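# Place yellow sponge on blue-block desk or in tote

## Task

Set the yellow sponge down on the surface of whichever desk holds a blue foam block, not on top of any other item there. If no desk in the room holds such a block, put the sponge inside the tote near the door, entirely within it and not draped over its rim. Every foam block must stay exactly where it was and keep its orientation. Nothing new may end up on the floor. The cartons must remain standing upright on their desks. The robot must not topple or finish leaning. The result only counts if it stays in place without the robot holding it.

## Robot and tools

ROBOT. A simulated Hello Robot Stretch 4, about 1.6 m tall, with a single arm. It has an omni-wheel base whose rim reaches at most 0.23 m from the base origin, a lift on a vertical mast, an arm that telescopes forward, a three-joint wrist, and a two-finger gripper. Loose objects may occasionally get nudged by something other than the robot.

FRAMES. Base frame: origin on the floor beneath the centre of the base, x forward, y left, z up. hand_pose is reported in this frame and marks the point midway between the fingers, 0.015 m behind the tips. With every wrist joint at 0 its axes line up with the base frame. The printed value may differ slightly from the true one. Odometry frame: the base frame at the moment the scene began. base_odometry is computed from wheel turns only, so any slip shows up as travel. Its heading runs from -3.142 to 3.142, positive to the left.

execute_actions. Argument "actions" is a list holding exactly one action, or an empty list, which only reports state and images. "cameras" optionally names which images to return: head_camera, head_left_camera, head_right_camera, wrist_camera or all. Omitting it, null or ["all"] gives all of them, [] gives none, and an unknown name rejects the call. One action contains "base", "joints" or both, optionally with "pace" and "contact_limits". Alternatively it contains only {"end_of_arm": "enable_torque"}, which re-powers any wrist or gripper motor that shut itself off. The motions in an action begin together but may finish at different times.

"base" takes exactly one key, and each is a relative offset from where the base last measured itself. translate_m: straight drive in metres, forward positive, -2 to 2. strafe_m: sideways slide in metres, left positive, -2 to 2. rotate_rad: spin in place in radians, counter-clockwise (left) positive, -3.2 to 3.2.

"joints" is a single object keyed by joint name, with absolute target positions:
- lift_m: 0 to 1.2 m, tolerance ±0.004.
- arm_m: extension, 0 to 0.55 m, ±0.004.
- wrist_yaw_rad: -1.134 to 4.276, ±0.02. 0 is forward, positive turns left, 3.14 is folded back. Above 3.4 the arm may obstruct it.
- wrist_pitch_rad: -1.117 to 4.259, ±0.05. 0 is level and 1.57 points down.
- wrist_roll_rad: -1.117 to 4.259, ±0.02. At 0 the fingers are level. Positive turns clockwise as seen from behind the gripper.
- gripper_m: finger gap, 0 to 0.08 m, ±0.002.
Joint targets beyond range are clamped to the limit and run, and the result notes this. Any other bad value or unknown key rejects the call and nothing moves. A joint or the base left out of an action may keep pushing toward an earlier target without the statuses showing it.

"pace" is "slow", "default" (if omitted), "fast" or "max". Base speed limits at those paces are 0.1, 0.3, 0.4 and 0.6 m/s, and turn limits 1, 2, 3 and 4 rad/s. With lift_m above 0.2 at the start of a base move these are reduced further, down to 0.3 m/s and 1 rad/s at lift_m 1.2. "contact_limits" accepts only arm_m, from 0 (gentlest) to 0.75 (firmest), default 0.5. It sets how much push stops the arm. No action runs longer than 15 s. To unfold the wrist at the start, one action with lift_m 0.4 and wrist_yaw_rad 0 works.

wait: seconds from 0 to 10. Nothing new is commanded, and it returns the same state and images as an empty action list. zoom_image: camera plus region [x0, y0, x1, y1] in pixels of that camera's most recent full image, with the origin at the top left and at most 504 by 504. finished_scene: scene is the number of the current scene. It ends the scene for good, and its result states whether the goal was met, so the goal must already hold steadily.

RESULT LINES. base_status and joint_status describe how each commanded motion ended. "done" for the base means the wheels turned the full amount, even if they slipped. "off_target" means it stopped away from the target and may still be pushing. "contact_stop_at_<key>" means it met resistance; the part then goes slack, so a slack lift can sink under load and slack wheels can roll. "limit_stop_at_tilt" means the lean exceeded 6 degrees; lift, arm and wheels go slack until the lean drops. "limit_stop_at_own_body" is a self-collision stop; moving away from the body is still allowed. "torque_fault" means a wrist or gripper motor went limp and needs enable_torque. After a stop, the part drops its target. If one call reports a stop, the later movement, wait and finish calls in that same reply are skipped. on_its_own lists things not commanded by this call; its "held at" is a held target, not the current position. lidar_m: 12 distances in metres, one per 30-degree sector, starting straight ahead and going counter-clockwise (4th left, 7th behind, 10th right). "-" means nothing seen or closer than 0.25 m. It senses from about 0.15 m up to robot height and misses glass, thin legs and much behind the robot. wrist_depth_mm: a 7x7 grid of median depths from 100 to 2000 mm, read from the top left. turned_by_wheels versus turned_by_imu differing by over about 0.1 rad suggests a collision or slip. base_tilt is in degrees, with forward and right positive. motor_effort is a percentage, with the peak in brackets. Positive wheel effort turns the base right.

GRIPPING. Command a gap smaller than the object to squeeze. While holding, the reading stays above the command, gripper_m effort moves away from 0, and status reads "off_target". Sustained effort beyond about 50 points trips a torque fault and the fingers may drop the load.

AVOID. Dropping, slamming or hard-pushing objects. Knocking over cartons or moving foam blocks. Driving or turning with more than 1 kg held and arm_m above 0.2, especially at fast paces, since it can tip the robot. Steady high pushes, especially with the gripper raised. Tilting the gripper up (pitch below -0.2) while rolled (roll below -0.4 or above 4), which risks self-collision.

Each tool is called after "Call:" by a JSON object that holds its "method" and its "body", one argument or row to a line.

## Session

Call:
{"method": "execute_actions", "body": {
  "actions": []
}}

Scene clock: 0.00 s.
base_odometry: x=+0.000 y=+0.000 heading=+0.000 (m, m, rad; odometry frame)
turned_by_wheels: +0.000 (rad since the last result)
turned_by_imu: +0.000 (rad since the last result)
base_tilt: forward=+0.2 right=+0.8 (deg)
lidar_m: 1.02 1.10 1.26 1.18 1.23 1.95 1.14 1.64 2.07 1.94 2.01 1.12
base_status: not commanded
joint_positions: lift_m=+0.138 arm_m=+0.002 wrist_yaw_rad=+3.208 wrist_pitch_rad=+0.019 wrist_roll_rad=+0.016 gripper_m=+0.040
joint_status: not commanded
motor_effort: lift_m=+18 arm_m=+0 wrist_yaw_rad=+1 wrist_pitch_rad=-7 wrist_roll_rad=+1 gripper_m=-1 wheel_0=+0 wheel_1=-1 wheel_2=+0 (%)
hand_pose: x=-0.0450 y=+0.0732 z=+0.3127 quat_wxyz=(-0.033, -0.010, +0.008, +0.999) (m; base frame)
wrist_depth_mm: - - 140 - 1921 1921 1863 / - - 138 - 1921 1863 1863 / - - 137 - 1921 1863 1863 / - 120 138 - 1863 1863 1808 / 189 1708 - 1921 1863 1863 1863 / 196 1255 1281 1229 1308 1308 1281 / 195 - - 891 128 - 866
pictures: head_camera, head_left_camera, head_right_camera, wrist_camera
Images, in order (width x height): head_camera 420x560, head_left_camera 420x672, head_right_camera 420x672, wrist_camera 616x392.

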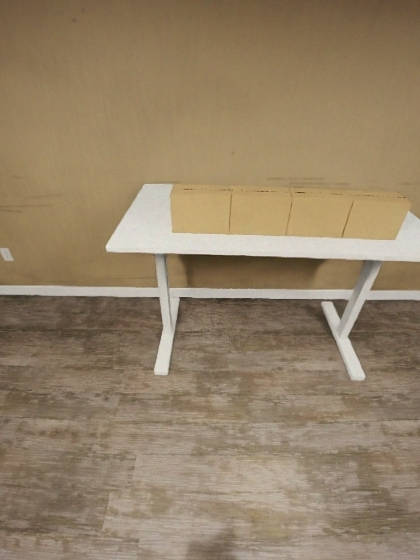

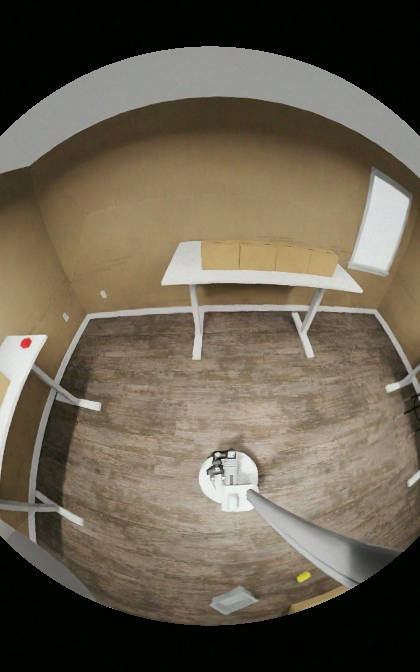

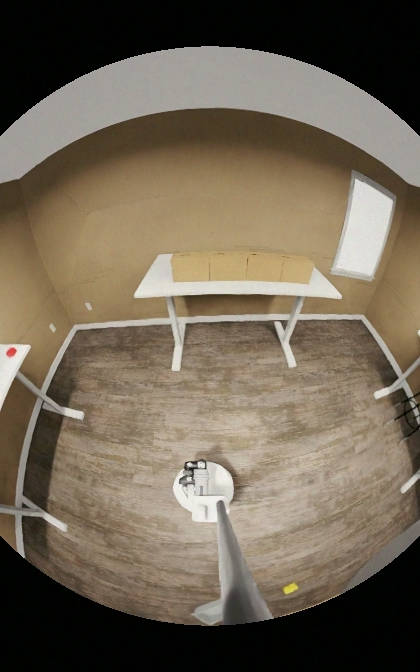

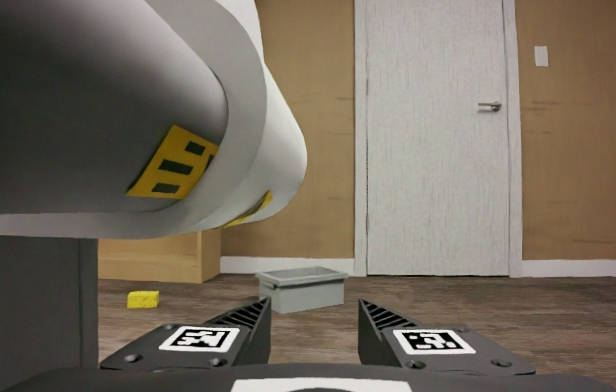

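Call:
{"method": "execute_actions", "body": {
  "actions": [
    {"base":{"rotate_rad":1.57},"pace":"fast"}
  ],
  "cameras": ["head_camera","head_left_camera"]
}}

Call:
{"method": "execute_actions", "body": {
  "actions": [
    {"base":{"rotate_rad":-3.14},"pace":"fast"}
  ],
  "cameras": ["head_camera","head_left_camera"]
}}

Scene clock: 3.40 s.
base_odometry: x=+0.000 y=+0.000 heading=+1.570 (m, m, rad; odometry frame)
turned_by_wheels: +1.570 (rad since the last result)
turned_by_imu: +1.578 (rad since the last result)
base_tilt: forward=+0.3 right=+0.9 (deg)
lidar_m: 1.18 1.26 1.94 1.12 1.66 2.06 2.06 2.68 1.10 1.06 1.10 1.25
base_status: done
joint_positions: lift_m=+0.138 arm_m=+0.002 wrist_yaw_rad=+3.208 wrist_pitch_rad=+0.019 wrist_roll_rad=+0.016 gripper_m=+0.040
joint_status: not commanded
motor_effort: lift_m=+18(18) arm_m=+0(0) wrist_yaw_rad=+1(1) wrist_pitch_rad=-10(9) wrist_roll_rad=+0(0) gripper_m=-1(1) wheel_0=-2(11) wheel_1=-2(11) wheel_2=-1(10) (%)
hand_pose: x=-0.0450 y=+0.0732 z=+0.3127 quat_wxyz=(-0.033, -0.010, +0.008, +0.999) (m; base frame)
wrist_depth_mm: - - 140 - - - - / - - 138 - - - - / - - 137 - - - - / - 120 138 - - - - / 189 - - - - - - / 196 1229 1255 1281 1308 1281 1255 / 195 - - 891 128 - 866
pictures: head_camera, head_left_camera
Images, in order (width x height): head_camera 420x560, head_left_camera 420x672.

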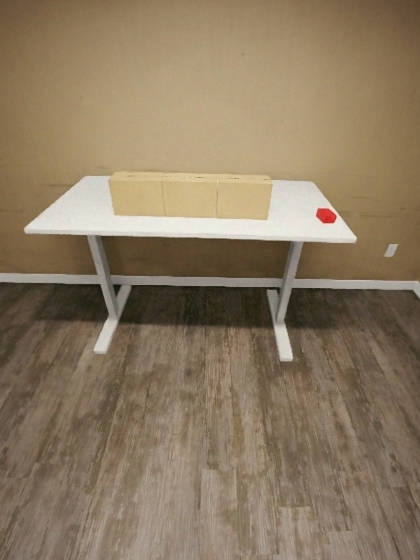

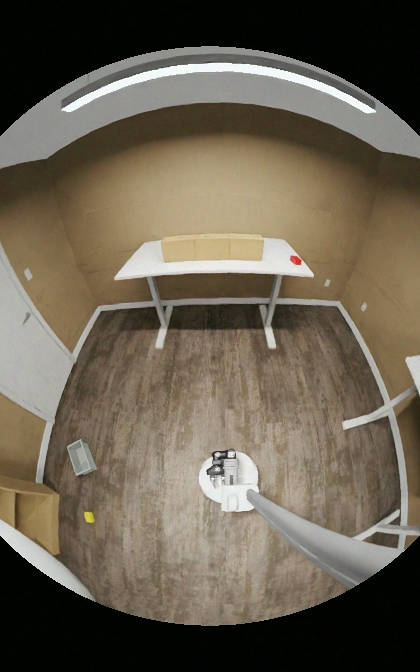

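Scene clock: 5.73 s.
base_odometry: x=+0.000 y=+0.000 heading=-1.570 (m, m, rad; odometry frame)
turned_by_wheels: -3.140 (rad since the last result)
turned_by_imu: -3.157 (rad since the last result)
base_tilt: forward=+0.2 right=+0.9 (deg)
lidar_m: 1.92 2.01 1.10 1.05 1.10 1.26 1.22 1.23 1.92 1.14 1.64 2.05
base_status: done
joint_positions: lift_m=+0.138 arm_m=+0.002 wrist_yaw_rad=+3.208 wrist_pitch_rad=+0.019 wrist_roll_rad=+0.016 gripper_m=+0.040
joint_status: not commanded
motor_effort: lift_m=+18(18) arm_m=+0(1) wrist_yaw_rad=+1(2) wrist_pitch_rad=-9(10) wrist_roll_rad=+0(0) gripper_m=-1(1) wheel_0=+2(10) wheel_1=+2(17) wheel_2=+1(9) (%)
hand_pose: x=-0.0450 y=+0.0732 z=+0.3127 quat_wxyz=(-0.033, -0.010, +0.008, +0.999) (m; base frame)
wrist_depth_mm: - - 140 1464 - - - / - - 138 1430 1576 - - / - - 137 - - - - / - 120 138 - - - - / 189 1863 - - - - - / 196 1229 1255 1308 1308 1255 1281 / 195 - - 904 129 - 866
pictures: head_camera, head_left_camera
Images, in order (width x height): head_camera 420x560, head_left_camera 420x672.

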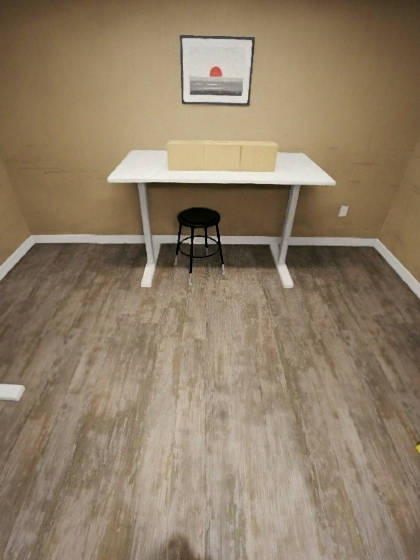

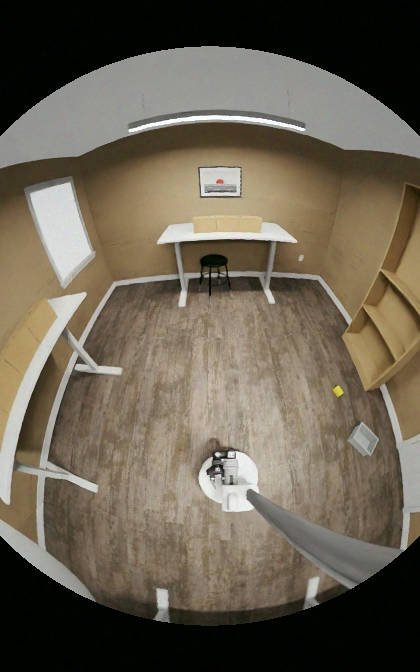

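Call:
{"method": "execute_actions", "body": {
  "actions": [
    {"base":{"rotate_rad":-1.06},"joints":{"lift_m":0.4,"wrist_yaw_rad":0,"gripper_m":0.08},"pace":"fast"}
  ],
  "cameras": []
}}

Call:
{"method": "execute_actions", "body": {
  "actions": [
    {"base":{"translate_m":0.75},"joints":{"lift_m":0.3,"wrist_pitch_rad":1.2},"pace":"fast"}
  ],
  "cameras": ["head_camera","wrist_camera"]
}}

Scene clock: 15.00 s.
base_odometry: x=+0.000 y=+0.000 heading=-2.630 (m, m, rad; odometry frame)
turned_by_wheels: -1.060 (rad since the last result)
turned_by_imu: -1.066 (rad since the last result)
base_tilt: forward=+0.2 right=+0.9 (deg)
lidar_m: 1.67 2.07 1.94 1.98 1.12 1.03 1.11 1.27 1.19 1.24 1.98 1.13
base_status: done
joint_positions: lift_m=+0.400 arm_m=+0.002 wrist_yaw_rad=+0.000 wrist_pitch_rad=+0.019 wrist_roll_rad=+0.016 gripper_m=+0.080
joint_status: all done
motor_effort: lift_m=+21(25) arm_m=-1(1) wrist_yaw_rad=-1(7) wrist_pitch_rad=-9(8) wrist_roll_rad=+0(1) gripper_m=+1(3) wheel_0=+2(8) wheel_1=+2(14) wheel_2=+1(9) (%)
hand_pose: x=+0.3857 y=-0.0874 z=+0.5740 quat_wxyz=(+1.000, +0.008, +0.009, +0.000) (m; base frame)
wrist_depth_mm: - - - 1863 1576 1499 1336 / - - - 1808 1576 1464 1308 / - - - 1756 1576 1430 1308 / - - - 1756 1576 1464 1308 / - - - 1756 1576 1430 1281 / - - 1808 1708 1537 1397 1281 / - - 151 1464 1397 - -
pictures: none
No camera images: the call's "cameras" was empty. Leave "cameras" out to get every camera's image.

Scene clock: 18.17 s.
base_odometry: x=-0.654 y=-0.368 heading=-2.629 (m, m, rad; odometry frame)
turned_by_wheels: +0.000 (rad since the last result)
turned_by_imu: -0.002 (rad since the last result)
base_tilt: forward=+0.2 right=+0.9 (deg)
lidar_m: 0.93 1.25 1.57 1.64 1.81 1.70 2.14 1.67 1.55 1.73 0.51 0.59
base_status: done
joint_positions: lift_m=+0.300 arm_m=+0.002 wrist_yaw_rad=+0.000 wrist_pitch_rad=+1.201 wrist_roll_rad=+0.016 gripper_m=+0.080
joint_status: all done
motor_effort: lift_m=+15(21) arm_m=-1(1) wrist_yaw_rad=+1(1) wrist_pitch_rad=-3(5) wrist_roll_rad=-1(0) gripper_m=+2(1) wheel_0=+0(8) wheel_1=+2(9) wheel_2=+1(13) (%)
hand_pose: x=+0.2499 y=-0.0874 z=+0.2802 quat_wxyz=(+0.825, +0.006, +0.565, -0.004) (m; base frame)
wrist_depth_mm: 609 603 597 603 603 597 597 / 559 564 539 549 549 549 554 / 521 517 512 517 512 512 508 / 484 484 480 480 480 477 466 / 452 452 449 452 449 445 445 / 424 424 424 424 421 421 418 / - - 151 404 397 - -
pictures: head_camera, wrist_camera
camera_calibration (this result's frames):
wrist_camera: T_world_to_cam=[[0.0200032, -0.999799, -0.00164034, -0.0935068], [-0.924113, -0.0178627, -0.381702, 0.39362], [0.381595, 0.00915112, -0.924284, 0.313052], [0, 0, 0, 1]] pos_world=[0.246161, -0.0893216, 0.439441]
Images, in order (width x height): head_camera 420x560, wrist_camera 616x392.

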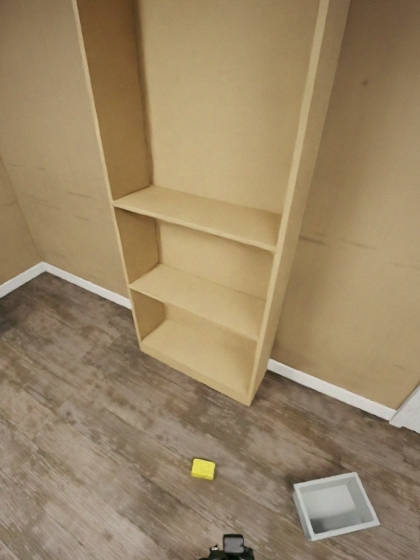

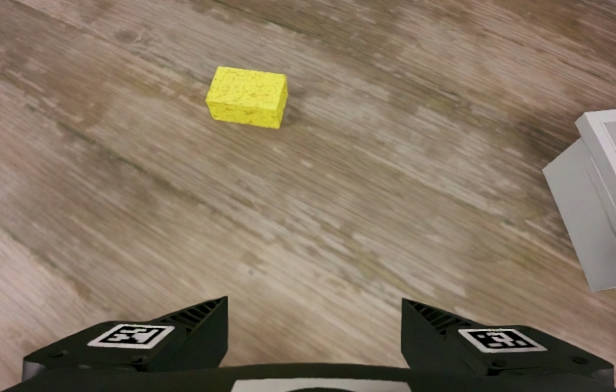

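Call:
{"method": "execute_actions", "body": {
  "actions": [
    {"base":{"strafe_m":0.085},"joints":{"lift_m":0.2,"arm_m":0.37,"wrist_pitch_rad":1.57,"wrist_roll_rad":1.45}}
  ],
  "cameras": ["head_camera","wrist_camera"]
}}

Scene clock: 25.60 s.
base_odometry: x=-0.612 y=-0.442 heading=-2.629 (m, m, rad; odometry frame)
turned_by_wheels: +0.000 (rad since the last result)
turned_by_imu: +0.000 (rad since the last result)
base_tilt: forward=+0.2 right=+1.0 (deg)
lidar_m: 0.98 1.32 1.51 1.56 1.73 1.68 2.13 1.75 1.62 1.86 0.60 0.67
base_status: done
joint_positions: lift_m=+0.200 arm_m=+0.368 wrist_yaw_rad=+0.000 wrist_pitch_rad=+1.570 wrist_roll_rad=+1.450 gripper_m=+0.080
joint_status: all done
motor_effort: lift_m=+14(14) arm_m=+9(9) wrist_yaw_rad=+0(2) wrist_pitch_rad=-1(6) wrist_roll_rad=+1(5) gripper_m=+1(1) wheel_0=+0(8) wheel_1=+1(15) wheel_2=+0(0) (%)
hand_pose: x=+0.5396 y=-0.0874 z=+0.1658 quat_wxyz=(+0.530, +0.469, +0.529, -0.468) (m; base frame)
wrist_depth_mm: 325 324 322 320 319 315 315 / 325 322 320 320 317 317 314 / 322 320 320 317 315 314 312 / 322 320 317 315 314 312 310 / 320 319 317 271 312 310 310 / 317 319 270 310 310 309 307 / - - 151 312 309 - -
pictures: head_camera, wrist_camera
camera_calibration (this result's frames):
wrist_camera: T_world_to_cam=[[-0.987946, -0.154493, -0.00973191, 0.519606], [-0.154254, 0.98779, -0.0218258, 0.230489], [0.012985, -0.0200615, -0.999714, 0.305671], [0, 0, 0, 1]] pos_world=[0.544928, -0.141267, 0.315671]
Images, in order (width x height): head_camera 420x560, wrist_camera 616x392.

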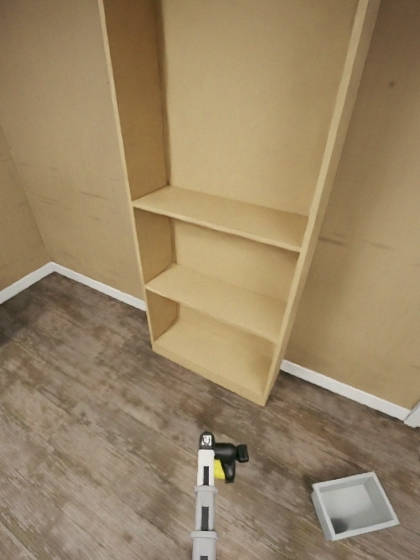

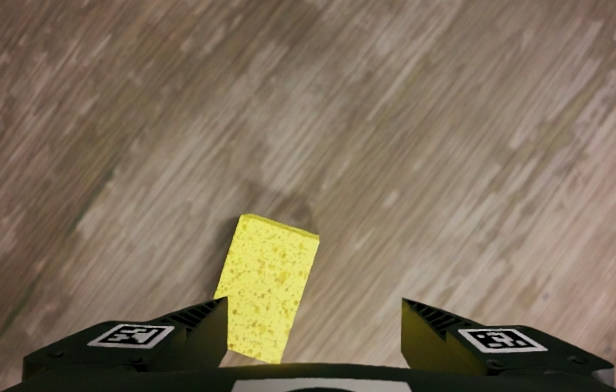

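Call:
{"method": "execute_actions", "body": {
  "actions": [
    {"base":{"strafe_m":0.012},"joints":{"lift_m":0.1,"arm_m":0.398,"wrist_roll_rad":1.72}}
  ],
  "cameras": ["wrist_camera"]
}}

Call:
{"method": "execute_actions", "body": {
  "actions": [
    {"joints":{"lift_m":0.055}}
  ],
  "cameras": ["wrist_camera"]
}}

Scene clock: 33.00 s.
base_odometry: x=-0.606 y=-0.452 heading=-2.629 (m, m, rad; odometry frame)
turned_by_wheels: +0.000 (rad since the last result)
turned_by_imu: +0.000 (rad since the last result)
base_tilt: forward=+0.3 right=+1.0 (deg)
lidar_m: 0.99 1.34 1.49 1.55 1.75 1.68 2.13 1.76 1.62 1.88 0.61 0.95
base_status: done
joint_positions: lift_m=+0.100 arm_m=+0.396 wrist_yaw_rad=+0.000 wrist_pitch_rad=+1.570 wrist_roll_rad=+1.719 gripper_m=+0.080
joint_status: all done
motor_effort: lift_m=+14(15) arm_m=+8(10) wrist_yaw_rad=+0(1) wrist_pitch_rad=-1(0) wrist_roll_rad=+2(4) gripper_m=+1(2) wheel_0=-2(8) wheel_1=+4(9) wheel_2=+0(0) (%)
hand_pose: x=+0.5675 y=-0.0874 z=+0.0658 quat_wxyz=(+0.462, +0.536, +0.461, -0.536) (m; base frame)
wrist_depth_mm: 223 222 220 219 218 216 216 / 223 220 220 218 216 216 214 / 221 220 218 218 216 216 213 / 220 219 218 216 215 214 213 / 220 218 217 171 214 213 212 / 218 216 171 170 213 211 211 / - - 151 169 213 - -
pictures: wrist_camera
camera_calibration (this result's frames):
wrist_camera: T_world_to_cam=[[-0.993355, 0.114697, -0.00954227, 0.572836], [0.11488, 0.993145, -0.0215786, 0.080331], [0.00700187, -0.0225314, -0.999722, 0.20852], [0, 0, 0, 1]] pos_world=[0.558341, -0.140784, 0.215662]
Images, in order (width x height): wrist_camera 616x392.

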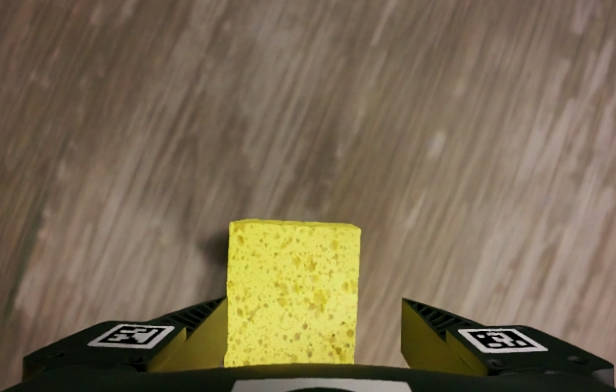

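Scene clock: 34.07 s.
base_odometry: x=-0.606 y=-0.452 heading=-2.629 (m, m, rad; odometry frame)
turned_by_wheels: +0.000 (rad since the last result)
turned_by_imu: +0.000 (rad since the last result)
base_tilt: forward=+0.3 right=+0.9 (deg)
lidar_m: 0.98 1.32 1.49 1.55 1.73 1.65 2.15 1.74 1.64 1.87 0.62 0.96
base_status: not commanded
joint_positions: lift_m=+0.055 arm_m=+0.397 wrist_yaw_rad=+0.000 wrist_pitch_rad=+1.570 wrist_roll_rad=+1.719 gripper_m=+0.080
joint_status: all done
motor_effort: lift_m=+14(10) arm_m=+8(9) wrist_yaw_rad=+0(3) wrist_pitch_rad=+1(25) wrist_roll_rad=+1(2) gripper_m=+1(1) wheel_0=+0(2) wheel_1=+2(4) wheel_2=-1(2) (%)
hand_pose: x=+0.5678 y=-0.0874 z=+0.0209 quat_wxyz=(+0.462, +0.536, +0.461, -0.535) (m; base frame)
wrist_depth_mm: 177 176 175 174 173 172 - / 176 175 174 173 172 171 170 / 175 175 173 172 172 170 169 / 175 174 173 172 170 170 169 / 174 173 172 126 126 168 168 / 173 172 171 126 125 168 167 / - - 132 125 124 - -
pictures: wrist_camera
camera_calibration (this result's frames):
wrist_camera: T_world_to_cam=[[-0.993351, 0.114689, -0.00997721, 0.572729], [0.114881, 0.993146, -0.0215282, 0.079322], [0.00743978, -0.0225313, -0.999718, 0.163295], [0, 0, 0, 1]] pos_world=[0.558593, -0.140785, 0.170671]
Images, in order (width x height): wrist_camera 616x392.

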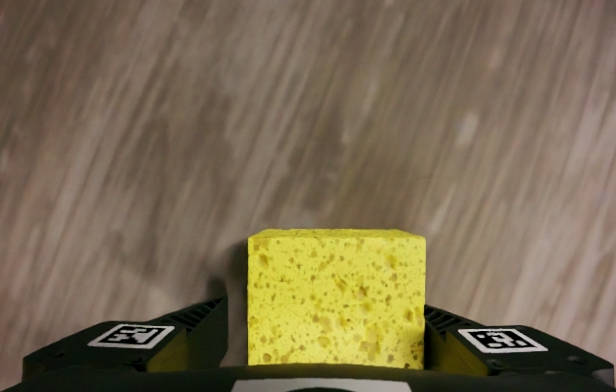

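Call:
{"method": "execute_actions", "body": {
  "actions": [
    {"joints":{"gripper_m":0.045}}
  ],
  "cameras": ["wrist_camera"]
}}

Call:
{"method": "execute_actions", "body": {
  "actions": [
    {"base":{"rotate_rad":-2.08},"joints":{"lift_m":1.2,"arm_m":0.0}}
  ],
  "cameras": ["head_camera","wrist_camera"]
}}

Scene clock: 37.60 s.
base_odometry: x=-0.606 y=-0.452 heading=-2.629 (m, m, rad; odometry frame)
turned_by_wheels: +0.000 (rad since the last result)
turned_by_imu: +0.000 (rad since the last result)
base_tilt: forward=+0.2 right=+0.9 (deg)
lidar_m: 0.97 1.32 1.50 1.53 1.76 1.67 2.14 1.75 1.66 1.85 0.59 0.95
base_status: not commanded
joint_positions: lift_m=+0.055 arm_m=+0.397 wrist_yaw_rad=+0.000 wrist_pitch_rad=+1.570 wrist_roll_rad=+1.719 gripper_m=+0.060
joint_status: gripper_m off_target (ended at +0.060, target +0.045)
on_its_own: gripper_m is held at +0.055, not at your +0.045, by its contact guard: the fingers met something
motor_effort: lift_m=+14(14) arm_m=+7(8) wrist_yaw_rad=+0(1) wrist_pitch_rad=+0(1) wrist_roll_rad=+2(1) gripper_m=-37(35) wheel_0=+0(0) wheel_1=+2(2) wheel_2=-1(1) (%)
hand_pose: x=+0.5678 y=-0.0874 z=+0.0209 quat_wxyz=(+0.462, +0.536, +0.461, -0.535) (m; base frame)
wrist_depth_mm: 177 176 175 174 173 172 - / 176 175 174 173 172 171 171 / 176 175 174 172 171 170 170 / 175 174 172 172 171 170 169 / 174 173 172 126 169 169 168 / 174 172 127 126 126 168 167 / 173 - 126 125 125 - -
pictures: wrist_camera
camera_calibration (this result's frames):
wrist_camera: T_world_to_cam=[[-0.99335, 0.114702, -0.00996477, 0.572726], [0.114894, 0.993144, -0.0215296, 0.0793147], [0.00742696, -0.0225313, -0.999719, 0.163302], [0, 0, 0, 1]] pos_world=[0.558591, -0.140784, 0.170671]
Images, in order (width x height): wrist_camera 616x392.

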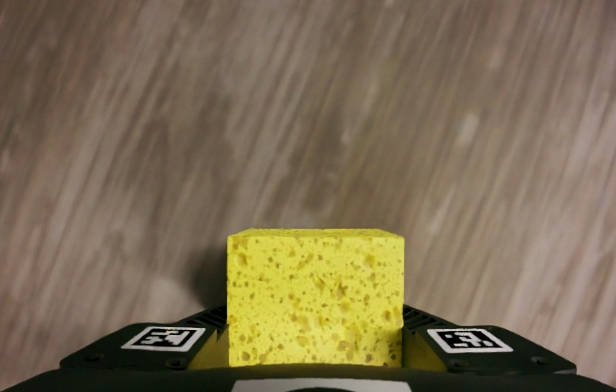

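Scene clock: 42.70 s.
base_odometry: x=-0.606 y=-0.452 heading=+1.575 (m, m, rad; odometry frame)
turned_by_wheels: -2.079 (rad since the last result)
turned_by_imu: -2.091 (rad since the last result)
base_tilt: forward=+0.3 right=+1.0 (deg)
lidar_m: 1.62 1.81 0.58 0.95 0.99 1.32 1.85 1.57 1.77 1.68 1.72 1.73
base_status: done
joint_positions: lift_m=+1.198 arm_m=+0.004 wrist_yaw_rad=+0.000 wrist_pitch_rad=+1.570 wrist_roll_rad=+1.720 gripper_m=+0.060
joint_status: all done
joint sent to its limit — the command would take lift_m past its upper limit and arm_m past its lower limit, so those joints were sent only as far as their limits.
on_its_own: gripper_m is held at +0.055, not at your +0.045, by its contact guard: the fingers met something
motor_effort: lift_m=+22(26) arm_m=-9(8) wrist_yaw_rad=+1(1) wrist_pitch_rad=-1(1) wrist_roll_rad=+0(2) gripper_m=-37(37) wheel_0=+5(8) wheel_1=+4(12) wheel_2=+2(9) (%)
hand_pose: x=+0.1746 y=-0.0874 z=+1.1639 quat_wxyz=(+0.461, +0.536, +0.461, -0.536) (m; base frame)
wrist_depth_mm: 1336 1336 1308 1308 1281 1281 1255 / 1336 1308 1308 1281 1308 1308 1281 / 1336 1308 1308 1281 1255 1255 1281 / 1308 1308 1281 1308 1078 1281 1255 / 1308 1308 1281 126 169 1255 1255 / 1336 1308 127 126 125 1255 1255 / 1308 - 126 126 125 - 1229
pictures: head_camera, wrist_camera
camera_calibration (this result's frames):
wrist_camera: T_world_to_cam=[[-0.993279, 0.115351, -0.00949687, 0.192991], [0.115532, 0.993069, -0.0215834, 0.149049], [0.00694139, -0.0225356, -0.999722, 1.30901], [0, 0, 0, 1]] pos_world=[0.165388, -0.140778, 1.3137]
Images, in order (width x height): head_camera 420x560, wrist_camera 616x392.

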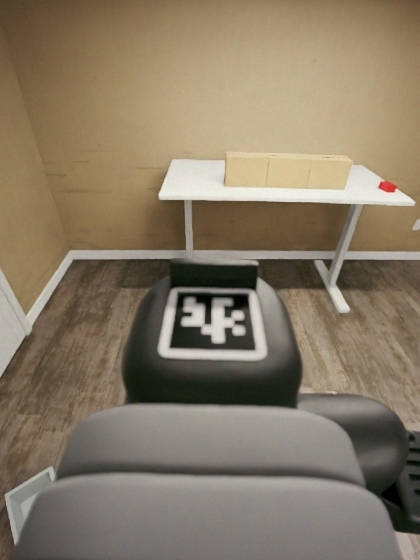

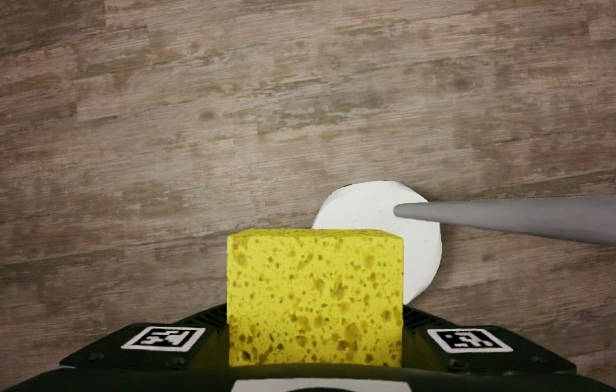

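Call:
{"method": "execute_actions", "body": {
  "actions": [
    {"base":{"translate_m":1.2},"joints":{"wrist_pitch_rad":0.4,"wrist_roll_rad":0,"wrist_yaw_rad":0.0}}
  ],
  "cameras": ["head_left_camera","head_camera"]
}}

Scene clock: 60.80 s.
base_odometry: x=-0.611 y=+0.748 heading=+1.576 (m, m, rad; odometry frame)
turned_by_wheels: +0.001 (rad since the last result)
turned_by_imu: -0.003 (rad since the last result)
base_tilt: forward=+0.3 right=+0.9 (deg)
lidar_m: 0.42 0.47 1.39 1.21 0.97 0.97 3.61 2.88 1.75 1.68 0.68 0.48
base_status: done
joint_positions: lift_m=+1.198 arm_m=+0.003 wrist_yaw_rad=+0.000 wrist_pitch_rad=+0.403 wrist_roll_rad=+0.001 gripper_m=+0.060
joint_status: all done
on_its_own: gripper_m is held at +0.055, not at your +0.045, by its contact guard: the fingers met something
motor_effort: lift_m=+21(22) arm_m=-9(9) wrist_yaw_rad=+1(1) wrist_pitch_rad=-10(16) wrist_roll_rad=-2(7) gripper_m=-37(37) wheel_0=+3(8) wheel_1=+5(9) wheel_2=+1(9) (%)
hand_pose: x=+0.3700 y=-0.0874 z=+1.2931 quat_wxyz=(+0.980, +0.000, +0.200, +0.000) (m; base frame)
wrist_depth_mm: 891 891 904 904 904 904 917 / 946 931 946 946 946 946 960 / 976 991 991 1008 991 991 1008 / 1042 1042 1042 1060 1078 1060 1078 / 1118 1118 831 126 169 904 904 / 1205 683 126 126 125 442 439 / 1255 - 126 125 125 - -
pictures: head_camera, head_left_camera
Images, in order (width x height): head_camera 420x560, head_left_camera 420x672.

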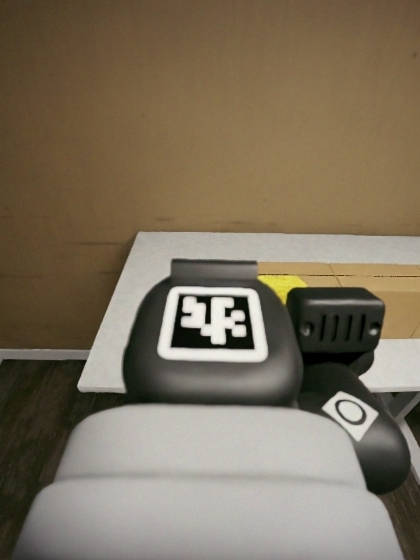

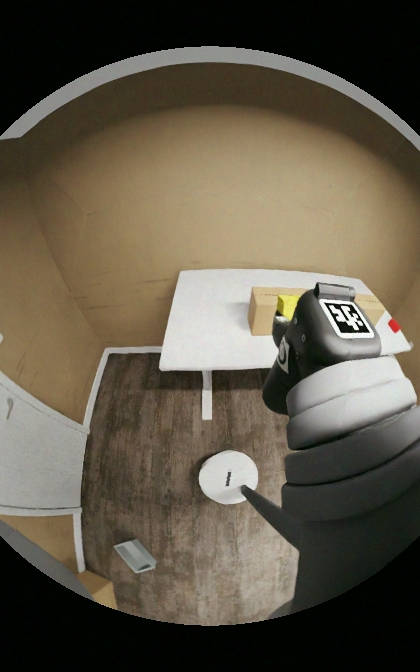

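Call:
{"method": "execute_actions", "body": {
  "actions": [
    {"base":{"strafe_m":0.12},"joints":{"arm_m":0.52,"wrist_yaw_rad":-1.1,"wrist_pitch_rad":0.3}}
  ],
  "cameras": ["head_left_camera","wrist_camera"]
}}

Scene clock: 65.13 s.
base_odometry: x=-0.731 y=+0.747 heading=+1.576 (m, m, rad; odometry frame)
turned_by_wheels: +0.000 (rad since the last result)
turned_by_imu: +0.000 (rad since the last result)
base_tilt: forward=+0.2 right=+0.9 (deg)
lidar_m: 0.41 0.45 1.25 1.12 1.20 0.90 3.66 2.92 1.86 1.82 0.62 0.47
base_status: done
joint_positions: lift_m=+1.198 arm_m=+0.518 wrist_yaw_rad=-1.100 wrist_pitch_rad=+0.303 wrist_roll_rad=+0.000 gripper_m=+0.060
joint_status: all done
on_its_own: gripper_m is held at +0.055, not at your +0.045, by its contact guard: the fingers met something
motor_effort: lift_m=+22(22) arm_m=+9(9) wrist_yaw_rad=+0(5) wrist_pitch_rad=-11(14) wrist_roll_rad=-1(1) gripper_m=-37(37) wheel_0=+0(8) wheel_1=+3(9) wheel_2=+0(2) (%)
hand_pose: x=+0.7036 y=-0.2205 z=+1.3130 quat_wxyz=(+0.843, +0.079, +0.129, -0.517) (m; base frame)
wrist_depth_mm: 530 647 854 1229 - - 1863 / 539 668 878 1281 - - 1863 / 549 683 917 1366 - - 1921 / 554 699 931 1430 - - - / 574 715 854 126 169 750 - / 585 699 127 126 125 535 - / 574 - 126 125 125 - -
pictures: head_left_camera, wrist_camera
camera_calibration (this result's frames):
wrist_camera: T_world_to_cam=[[-0.882257, -0.469862, 0.0292104, 0.477185], [-0.15567, 0.232618, -0.960029, 1.47864], [0.444286, -0.851539, -0.278372, 0.0137771], [0, 0, 0, 1]] pos_world=[0.645059, -0.108016, 1.40944]
Images, in order (width x height): head_left_camera 420x672, wrist_camera 616x392.

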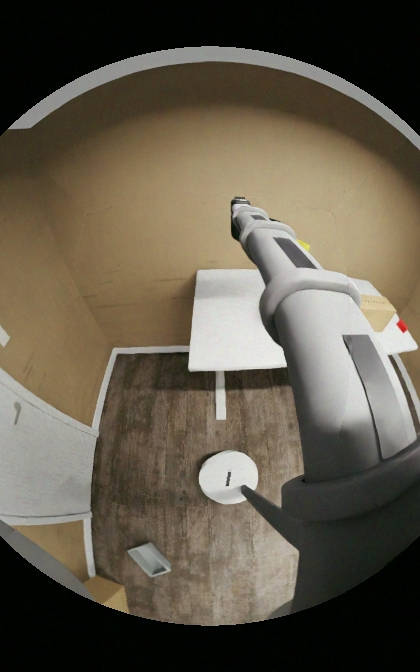

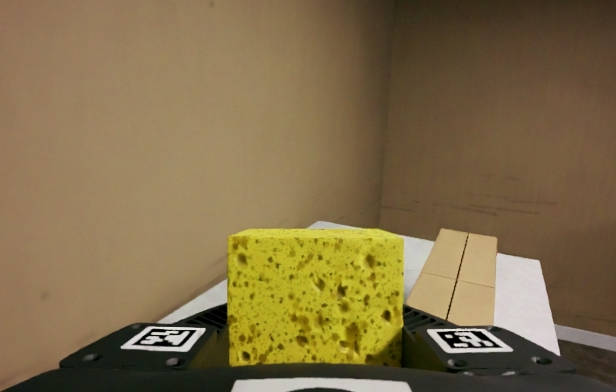

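Call:
{"method": "execute_actions", "body": {
  "actions": [
    {"joints":{"wrist_pitch_rad":0.75,"arm_m":0.45}}
  ],
  "cameras": ["wrist_camera"]
}}

Scene clock: 67.97 s.
base_odometry: x=-0.731 y=+0.747 heading=+1.576 (m, m, rad; odometry frame)
turned_by_wheels: +0.000 (rad since the last result)
turned_by_imu: +0.000 (rad since the last result)
base_tilt: forward=+0.2 right=+1.0 (deg)
lidar_m: 0.43 0.44 1.26 1.11 1.20 0.88 3.59 2.92 1.87 1.81 0.66 0.44
base_status: not commanded
joint_positions: lift_m=+1.198 arm_m=+0.452 wrist_yaw_rad=-1.100 wrist_pitch_rad=+0.752 wrist_roll_rad=+0.000 gripper_m=+0.060
joint_status: all done
on_its_own: gripper_m is held at +0.055, not at your +0.045, by its contact guard: the fingers met something
motor_effort: lift_m=+21(21) arm_m=-9(8) wrist_yaw_rad=+1(0) wrist_pitch_rad=-6(3) wrist_roll_rad=-1(1) gripper_m=-37(37) wheel_0=-1(1) wheel_1=+3(3) wheel_2=+0(0) (%)
hand_pose: x=+0.6150 y=-0.1781 z=+1.2313 quat_wxyz=(+0.793, +0.192, +0.313, -0.486) (m; base frame)
wrist_depth_mm: 585 723 960 1308 - - 1808 / 615 759 960 1008 627 931 - / 647 741 778 741 455 768 - / 627 640 640 375 389 654 - / 535 544 530 126 169 549 1708 / 462 469 126 126 125 492 1464 / 418 - 126 125 125 - 1366
pictures: wrist_camera
camera_calibration (this result's frames):
wrist_camera: T_world_to_cam=[[-0.877531, -0.479167, 0.0183865, 0.430127], [-0.331827, 0.579123, -0.744653, 1.2814], [0.346165, -0.659557, -0.667199, 0.639824], [0, 0, 0, 1]] pos_world=[0.581169, -0.113986, 1.37318]
Images, in order (width x height): wrist_camera 616x392.

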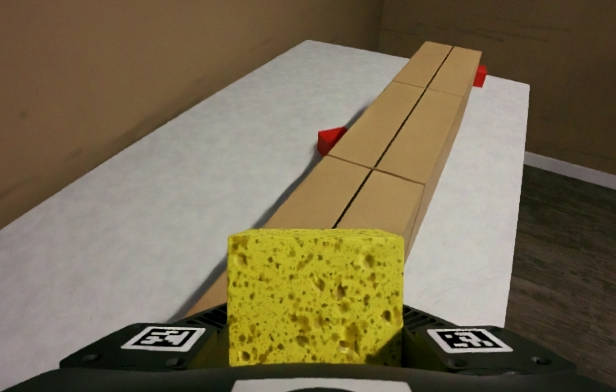

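Call:
{"method": "execute_actions", "body": {
  "actions": [
    {"base":{"translate_m":-0.33},"joints":{"arm_m":0.0,"wrist_pitch_rad":0.3}}
  ],
  "cameras": []
}}

Call:
{"method": "execute_actions", "body": {
  "actions": [
    {"base":{"rotate_rad":-1.57}}
  ],
  "cameras": []
}}

Call:
{"method": "execute_actions", "body": {
  "actions": [
    {"base":{"translate_m":1.3}}
  ],
  "cameras": ["head_left_camera"]
}}

Scene clock: 77.07 s.
base_odometry: x=-0.730 y=+0.417 heading=+1.575 (m, m, rad; odometry frame)
turned_by_wheels: +0.000 (rad since the last result)
turned_by_imu: +0.000 (rad since the last result)
base_tilt: forward=+0.2 right=+0.9 (deg)
lidar_m: 0.74 1.61 1.17 1.12 0.66 0.67 3.24 2.55 1.87 1.77 1.15 0.82
base_status: done
joint_positions: lift_m=+1.198 arm_m=+0.004 wrist_yaw_rad=-1.100 wrist_pitch_rad=+0.303 wrist_roll_rad=+0.000 gripper_m=+0.060
joint_status: all done
joint sent to its limit — the command would take arm_m past its lower limit, so that joint was sent only as far as its limit.
on_its_own: gripper_m is held at +0.055, not at your +0.045, by its contact guard: the fingers met something
motor_effort: lift_m=+21(21) arm_m=-9(11) wrist_yaw_rad=+1(1) wrist_pitch_rad=-8(17) wrist_roll_rad=+0(1) gripper_m=-37(37) wheel_0=-2(6) wheel_1=-3(6) wheel_2=-1(12) (%)
hand_pose: x=+0.1885 y=-0.2205 z=+1.3130 quat_wxyz=(+0.843, +0.079, +0.129, -0.517) (m; base frame)
wrist_depth_mm: 1255 1499 - - - - 1863 / 1281 1537 - - - - 1921 / 1308 1576 - - - - - / 1281 1042 1921 - - - 1808 / 759 931 1008 126 169 - - / 741 831 126 126 125 - - / 634 - 126 126 125 - -
pictures: none
No camera images: the call's "cameras" was empty. Leave "cameras" out to get every camera's image.

Scene clock: 79.93 s.
base_odometry: x=-0.730 y=+0.417 heading=+0.006 (m, m, rad; odometry frame)
turned_by_wheels: -1.569 (rad since the last result)
turned_by_imu: -1.578 (rad since the last result)
base_tilt: forward=+0.2 right=+0.8 (deg)
lidar_m: 1.76 1.17 0.77 0.76 1.60 1.20 1.15 0.64 0.71 2.40 2.45 1.87
base_status: done
joint_positions: lift_m=+1.198 arm_m=+0.004 wrist_yaw_rad=-1.100 wrist_pitch_rad=+0.303 wrist_roll_rad=+0.000 gripper_m=+0.060
joint_status: not commanded
on_its_own: gripper_m is held at +0.055, not at your +0.045, by its contact guard: the fingers met something
motor_effort: lift_m=+21(21) arm_m=-8(9) wrist_yaw_rad=+1(3) wrist_pitch_rad=-10(10) wrist_roll_rad=-1(0) gripper_m=-37(37) wheel_0=+4(6) wheel_1=+5(12) wheel_2=+2(7) (%)
hand_pose: x=+0.1886 y=-0.2205 z=+1.3130 quat_wxyz=(+0.843, +0.079, +0.129, -0.517) (m; base frame)
wrist_depth_mm: - - - - - - - / - - - - - - - / - - - - - - - / 1618 - - - - - - / - - - 126 169 - - / - - 126 126 125 - - / 1921 - 126 125 125 - -
pictures: none
No camera images: the call's "cameras" was empty. Leave "cameras" out to get every camera's image.

Scene clock: 85.73 s.
base_odometry: x=+0.570 y=+0.426 heading=+0.007 (m, m, rad; odometry frame)
turned_by_wheels: +0.000 (rad since the last result)
turned_by_imu: -0.003 (rad since the last result)
base_tilt: forward=+0.1 right=+0.9 (deg)
lidar_m: 0.44 1.28 1.69 0.81 0.84 1.16 2.45 2.38 2.45 2.32 0.77 0.51
base_status: done
joint_positions: lift_m=+1.198 arm_m=+0.004 wrist_yaw_rad=-1.100 wrist_pitch_rad=+0.303 wrist_roll_rad=+0.000 gripper_m=+0.060
joint_status: not commanded
on_its_own: gripper_m is held at +0.055, not at your +0.045, by its contact guard: the fingers met something
motor_effort: lift_m=+21(21) arm_m=-8(9) wrist_yaw_rad=+2(0) wrist_pitch_rad=-10(11) wrist_roll_rad=-1(1) gripper_m=-37(37) wheel_0=+2(8) wheel_1=+5(9) wheel_2=-1(10) (%)
hand_pose: x=+0.1886 y=-0.2205 z=+1.3130 quat_wxyz=(+0.843, +0.079, +0.129, -0.517) (m; base frame)
wrist_depth_mm: 991 1229 1576 - - - - / 1025 1229 1661 - - - - / 1042 1308 1708 - - - - / 1042 1308 1537 1205 - - - / 1008 668 715 126 169 - - / 500 564 126 126 125 - - / 466 - 126 126 125 - -
pictures: head_left_camera
Images, in order (width x height): head_left_camera 420x672.

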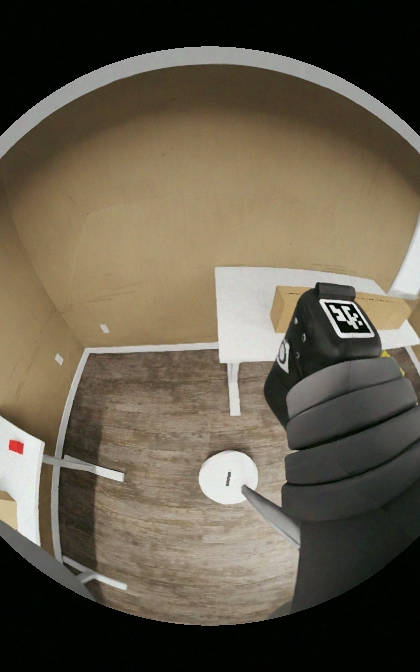

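Cartons are taller perhaps; extend high, then pitch.

Call:
{"method": "execute_actions", "body": {
  "actions": [
    {"joints":{"arm_m":0.48}}
  ],
  "cameras": []
}}

Call:
{"method": "execute_actions", "body": {
  "actions": [
    {"joints":{"wrist_pitch_rad":0.7}}
  ],
  "cameras": ["wrist_camera"]
}}

Scene clock: 90.30 s.
base_odometry: x=+0.570 y=+0.426 heading=+0.007 (m, m, rad; odometry frame)
turned_by_wheels: +0.000 (rad since the last result)
turned_by_imu: -0.001 (rad since the last result)
base_tilt: forward=+0.3 right=+0.9 (deg)
lidar_m: 0.47 1.27 1.69 0.80 0.84 1.14 2.45 2.38 2.47 2.28 0.71 0.50
base_status: not commanded
joint_positions: lift_m=+1.198 arm_m=+0.478 wrist_yaw_rad=-1.100 wrist_pitch_rad=+0.303 wrist_roll_rad=+0.000 gripper_m=+0.060
joint_status: all done
on_its_own: gripper_m is held at +0.055, not at your +0.045, by its contact guard: the fingers met something
motor_effort: lift_m=+21(21) arm_m=+9(8) wrist_yaw_rad=+0(2) wrist_pitch_rad=-12(10) wrist_roll_rad=+0(1) gripper_m=-37(37) wheel_0=+2(2) wheel_1=+5(5) wheel_2=-1(1) (%)
hand_pose: x=+0.6636 y=-0.2205 z=+1.3130 quat_wxyz=(+0.843, +0.079, +0.129, -0.517) (m; base frame)
wrist_depth_mm: 591 723 960 1397 - - - / 603 732 976 1430 - - - / 615 768 1025 1499 - - - / 621 778 1042 1499 - - - / 640 798 946 126 169 1060 - / 647 759 127 126 125 831 - / 634 - 126 125 125 - -
pictures: none
No camera images: the call's "cameras" was empty. Leave "cameras" out to get every camera's image.

Scene clock: 91.10 s.
base_odometry: x=+0.570 y=+0.426 heading=+0.007 (m, m, rad; odometry frame)
turned_by_wheels: +0.000 (rad since the last result)
turned_by_imu: +0.000 (rad since the last result)
base_tilt: forward=+0.3 right=+0.9 (deg)
lidar_m: 0.47 1.30 1.69 0.78 0.85 1.15 2.45 2.38 2.45 2.32 0.71 0.50
base_status: not commanded
joint_positions: lift_m=+1.198 arm_m=+0.478 wrist_yaw_rad=-1.100 wrist_pitch_rad=+0.702 wrist_roll_rad=+0.000 gripper_m=+0.060
joint_status: all done
on_its_own: gripper_m is held at +0.055, not at your +0.045, by its contact guard: the fingers met something
motor_effort: lift_m=+21(22) arm_m=+9(9) wrist_yaw_rad=+1(1) wrist_pitch_rad=-6(8) wrist_roll_rad=-1(0) gripper_m=-37(37) wheel_0=+2(2) wheel_1=+5(5) wheel_2=-1(1) (%)
hand_pose: x=+0.6451 y=-0.1844 z=+1.2393 quat_wxyz=(+0.801, +0.180, +0.293, -0.491) (m; base frame)
wrist_depth_mm: 585 723 960 1397 - - - / 615 759 1025 1138 1098 1025 - / 647 778 854 854 504 831 - / 647 683 683 668 407 699 - / 569 569 554 126 170 603 1808 / 484 488 126 126 126 512 1537 / 433 - 126 125 125 - 1430
pictures: wrist_camera
camera_calibration (this result's frames):
wrist_camera: T_world_to_cam=[[-0.87778, -0.478647, 0.0199543, 0.451722], [-0.31488, 0.545057, -0.777022, 1.32386], [0.361044, -0.688338, -0.629157, 0.56849], [0, 0, 0, 1]] pos_world=[0.608121, -0.114052, 1.37733]
Images, in order (width x height): wrist_camera 616x392.

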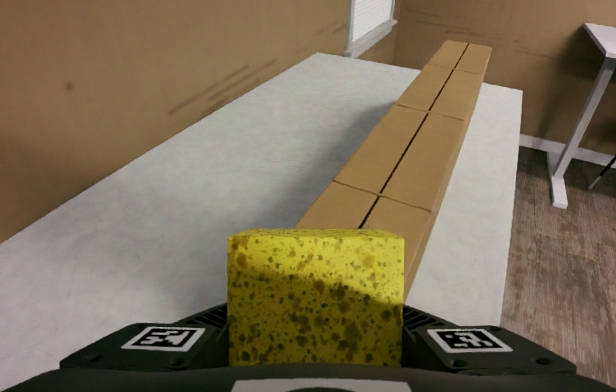

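Call:
{"method": "execute_actions", "body": {
  "actions": [
    {"joints":{"arm_m":0.55,"wrist_pitch_rad":0.75}}
  ],
  "cameras": ["wrist_camera"]
}}

Scene clock: 94.17 s.
base_odometry: x=+0.570 y=+0.426 heading=+0.007 (m, m, rad; odometry frame)
turned_by_wheels: +0.000 (rad since the last result)
turned_by_imu: +0.000 (rad since the last result)
base_tilt: forward=+0.2 right=+1.0 (deg)
lidar_m: 0.45 1.28 1.72 0.80 0.86 1.15 2.45 2.39 2.47 2.32 0.75 0.49
base_status: not commanded
joint_positions: lift_m=+1.198 arm_m=+0.548 wrist_yaw_rad=-1.100 wrist_pitch_rad=+0.752 wrist_roll_rad=+0.000 gripper_m=+0.060
joint_status: all done
on_its_own: gripper_m is held at +0.055, not at your +0.045, by its contact guard: the fingers met something
motor_effort: lift_m=+21(21) arm_m=+9(8) wrist_yaw_rad=+1(0) wrist_pitch_rad=-6(10) wrist_roll_rad=-1(0) gripper_m=-37(37) wheel_0=+2(2) wheel_1=+5(5) wheel_2=-1(1) (%)
hand_pose: x=+0.7119 y=-0.1781 z=+1.2313 quat_wxyz=(+0.793, +0.192, +0.313, -0.486) (m; base frame)
wrist_depth_mm: 535 654 878 1205 - - - / 554 691 904 1008 1008 603 - / 585 715 788 778 759 480 - / 597 634 640 647 389 392 - / 539 539 525 126 169 340 1618 / 466 469 127 126 125 291 1430 / 418 - 126 125 125 - 1336
pictures: wrist_camera
camera_calibration (this result's frames):
wrist_camera: T_world_to_cam=[[-0.877312, -0.479563, 0.018515, 0.514797], [-0.332171, 0.578924, -0.744653, 1.31378], [0.346389, -0.659444, -0.667194, 0.606126], [0, 0, 0, 1]] pos_world=[0.678082, -0.113996, 1.37318]
Images, in order (width x height): wrist_camera 616x392.

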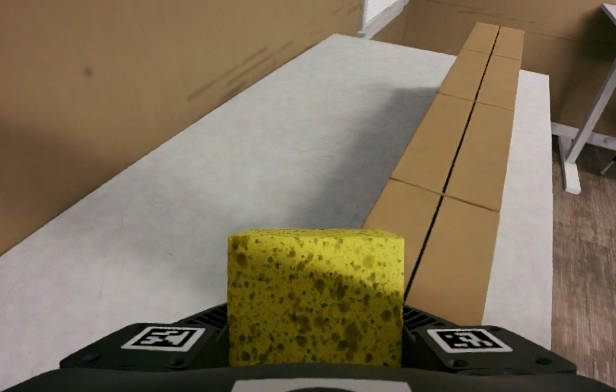

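Call:
{"method": "execute_actions", "body": {
  "actions": [
    {"base":{"translate_m":-0.1},"joints":{"arm_m":0.0,"wrist_pitch_rad":0.3}}
  ],
  "cameras": []
}}

Call:
{"method": "execute_actions", "body": {
  "actions": [
    {"base":{"rotate_rad":-1.578}}
  ],
  "cameras": []
}}

Call:
{"method": "execute_actions", "body": {
  "actions": [
    {"base":{"translate_m":1.6}}
  ],
  "cameras": ["head_left_camera"]
}}

Scene clock: 100.07 s.
base_odometry: x=+0.470 y=+0.425 heading=+0.006 (m, m, rad; odometry frame)
turned_by_wheels: +0.000 (rad since the last result)
turned_by_imu: -0.001 (rad since the last result)
base_tilt: forward=+0.2 right=+1.0 (deg)
lidar_m: 0.55 1.37 1.69 0.80 0.84 1.17 2.36 1.68 2.49 2.31 0.88 0.61
base_status: done
joint_positions: lift_m=+1.198 arm_m=+0.004 wrist_yaw_rad=-1.100 wrist_pitch_rad=+0.303 wrist_roll_rad=+0.000 gripper_m=+0.060
joint_status: all done
joint sent to its limit — the command would take arm_m past its lower limit, so that joint was sent only as far as its limit.
on_its_own: gripper_m is held at +0.055, not at your +0.045, by its contact guard: the fingers met something
motor_effort: lift_m=+22(22) arm_m=-9(7) wrist_yaw_rad=+1(1) wrist_pitch_rad=-10(15) wrist_roll_rad=+0(0) gripper_m=-37(37) wheel_0=-3(6) wheel_1=-3(7) wheel_2=+0(9) (%)
hand_pose: x=+0.1886 y=-0.2205 z=+1.3130 quat_wxyz=(+0.843, +0.079, +0.129, -0.517) (m; base frame)
wrist_depth_mm: 1078 1336 1756 - - - - / 1098 1366 1808 - - - - / 1138 1397 1863 - - - - / 1138 1397 1060 - - - - / 683 715 820 126 169 - - / 569 676 126 126 126 - - / 554 - 126 126 125 - -
pictures: none
No camera images: the call's "cameras" was empty. Leave "cameras" out to get every camera's image.

Scene clock: 102.93 s.
base_odometry: x=+0.470 y=+0.425 heading=-1.571 (m, m, rad; odometry frame)
turned_by_wheels: -1.577 (rad since the last result)
turned_by_imu: -1.586 (rad since the last result)
base_tilt: forward=+0.3 right=+0.9 (deg)
lidar_m: 2.30 0.85 0.59 0.55 1.38 1.72 0.79 0.88 1.12 1.79 1.71 2.48
base_status: done
joint_positions: lift_m=+1.198 arm_m=+0.004 wrist_yaw_rad=-1.100 wrist_pitch_rad=+0.303 wrist_roll_rad=+0.000 gripper_m=+0.060
joint_status: not commanded
on_its_own: gripper_m is held at +0.055, not at your +0.045, by its contact guard: the fingers met something
motor_effort: lift_m=+21(21) arm_m=-9(9) wrist_yaw_rad=+1(1) wrist_pitch_rad=-10(11) wrist_roll_rad=+0(0) gripper_m=-37(37) wheel_0=+2(6) wheel_1=+5(11) wheel_2=+4(7) (%)
hand_pose: x=+0.1886 y=-0.2205 z=+1.3130 quat_wxyz=(+0.843, +0.079, +0.129, -0.517) (m; base frame)
wrist_depth_mm: - - - - - 1863 1708 / - - - - - 1863 1708 / - - - - - - 1756 / - - - - - - 1863 / - - - 126 169 - 1921 / - - 126 126 125 - - / 1921 - 126 125 125 - -
pictures: none
No camera images: the call's "cameras" was empty. Leave "cameras" out to get every camera's image.

Scene clock: 109.77 s.
base_odometry: x=+0.470 y=-1.175 heading=-1.571 (m, m, rad; odometry frame)
turned_by_wheels: +0.000 (rad since the last result)
turned_by_imu: -0.004 (rad since the last result)
base_tilt: forward=+0.2 right=+0.9 (deg)
lidar_m: 0.69 0.72 1.52 0.68 0.66 0.94 3.30 2.63 1.88 1.98 1.14 0.78
base_status: done
joint_positions: lift_m=+1.198 arm_m=+0.004 wrist_yaw_rad=-1.100 wrist_pitch_rad=+0.303 wrist_roll_rad=+0.000 gripper_m=+0.060
joint_status: not commanded
on_its_own: gripper_m is held at +0.055, not at your +0.045, by its contact guard: the fingers met something
motor_effort: lift_m=+21(21) arm_m=-9(9) wrist_yaw_rad=+1(1) wrist_pitch_rad=-10(9) wrist_roll_rad=-1(0) gripper_m=-37(37) wheel_0=+3(6) wheel_1=+3(6) wheel_2=-1(9) (%)
hand_pose: x=+0.1886 y=-0.2205 z=+1.3130 quat_wxyz=(+0.843, +0.079, +0.129, -0.517) (m; base frame)
wrist_depth_mm: 1205 1499 - - - 1708 1576 / 1255 1499 - - - 1756 1661 / 1281 1576 - - - 1808 1708 / 1229 1430 - - - 1863 1756 / 759 931 1025 126 169 1921 1808 / 741 831 127 126 126 - 1808 / 640 - 126 126 125 - 1921
pictures: head_left_camera
Images, in order (width x height): head_left_camera 420x672.

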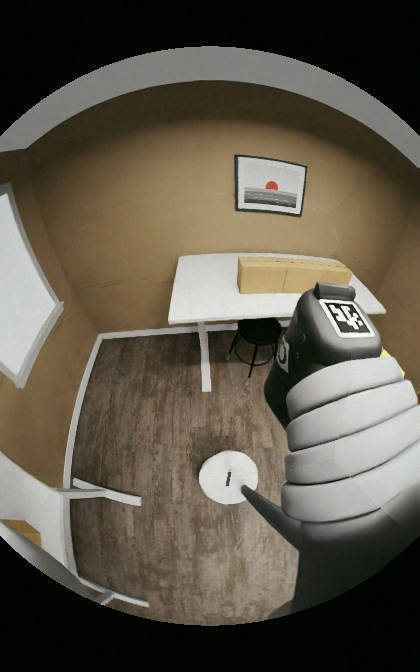

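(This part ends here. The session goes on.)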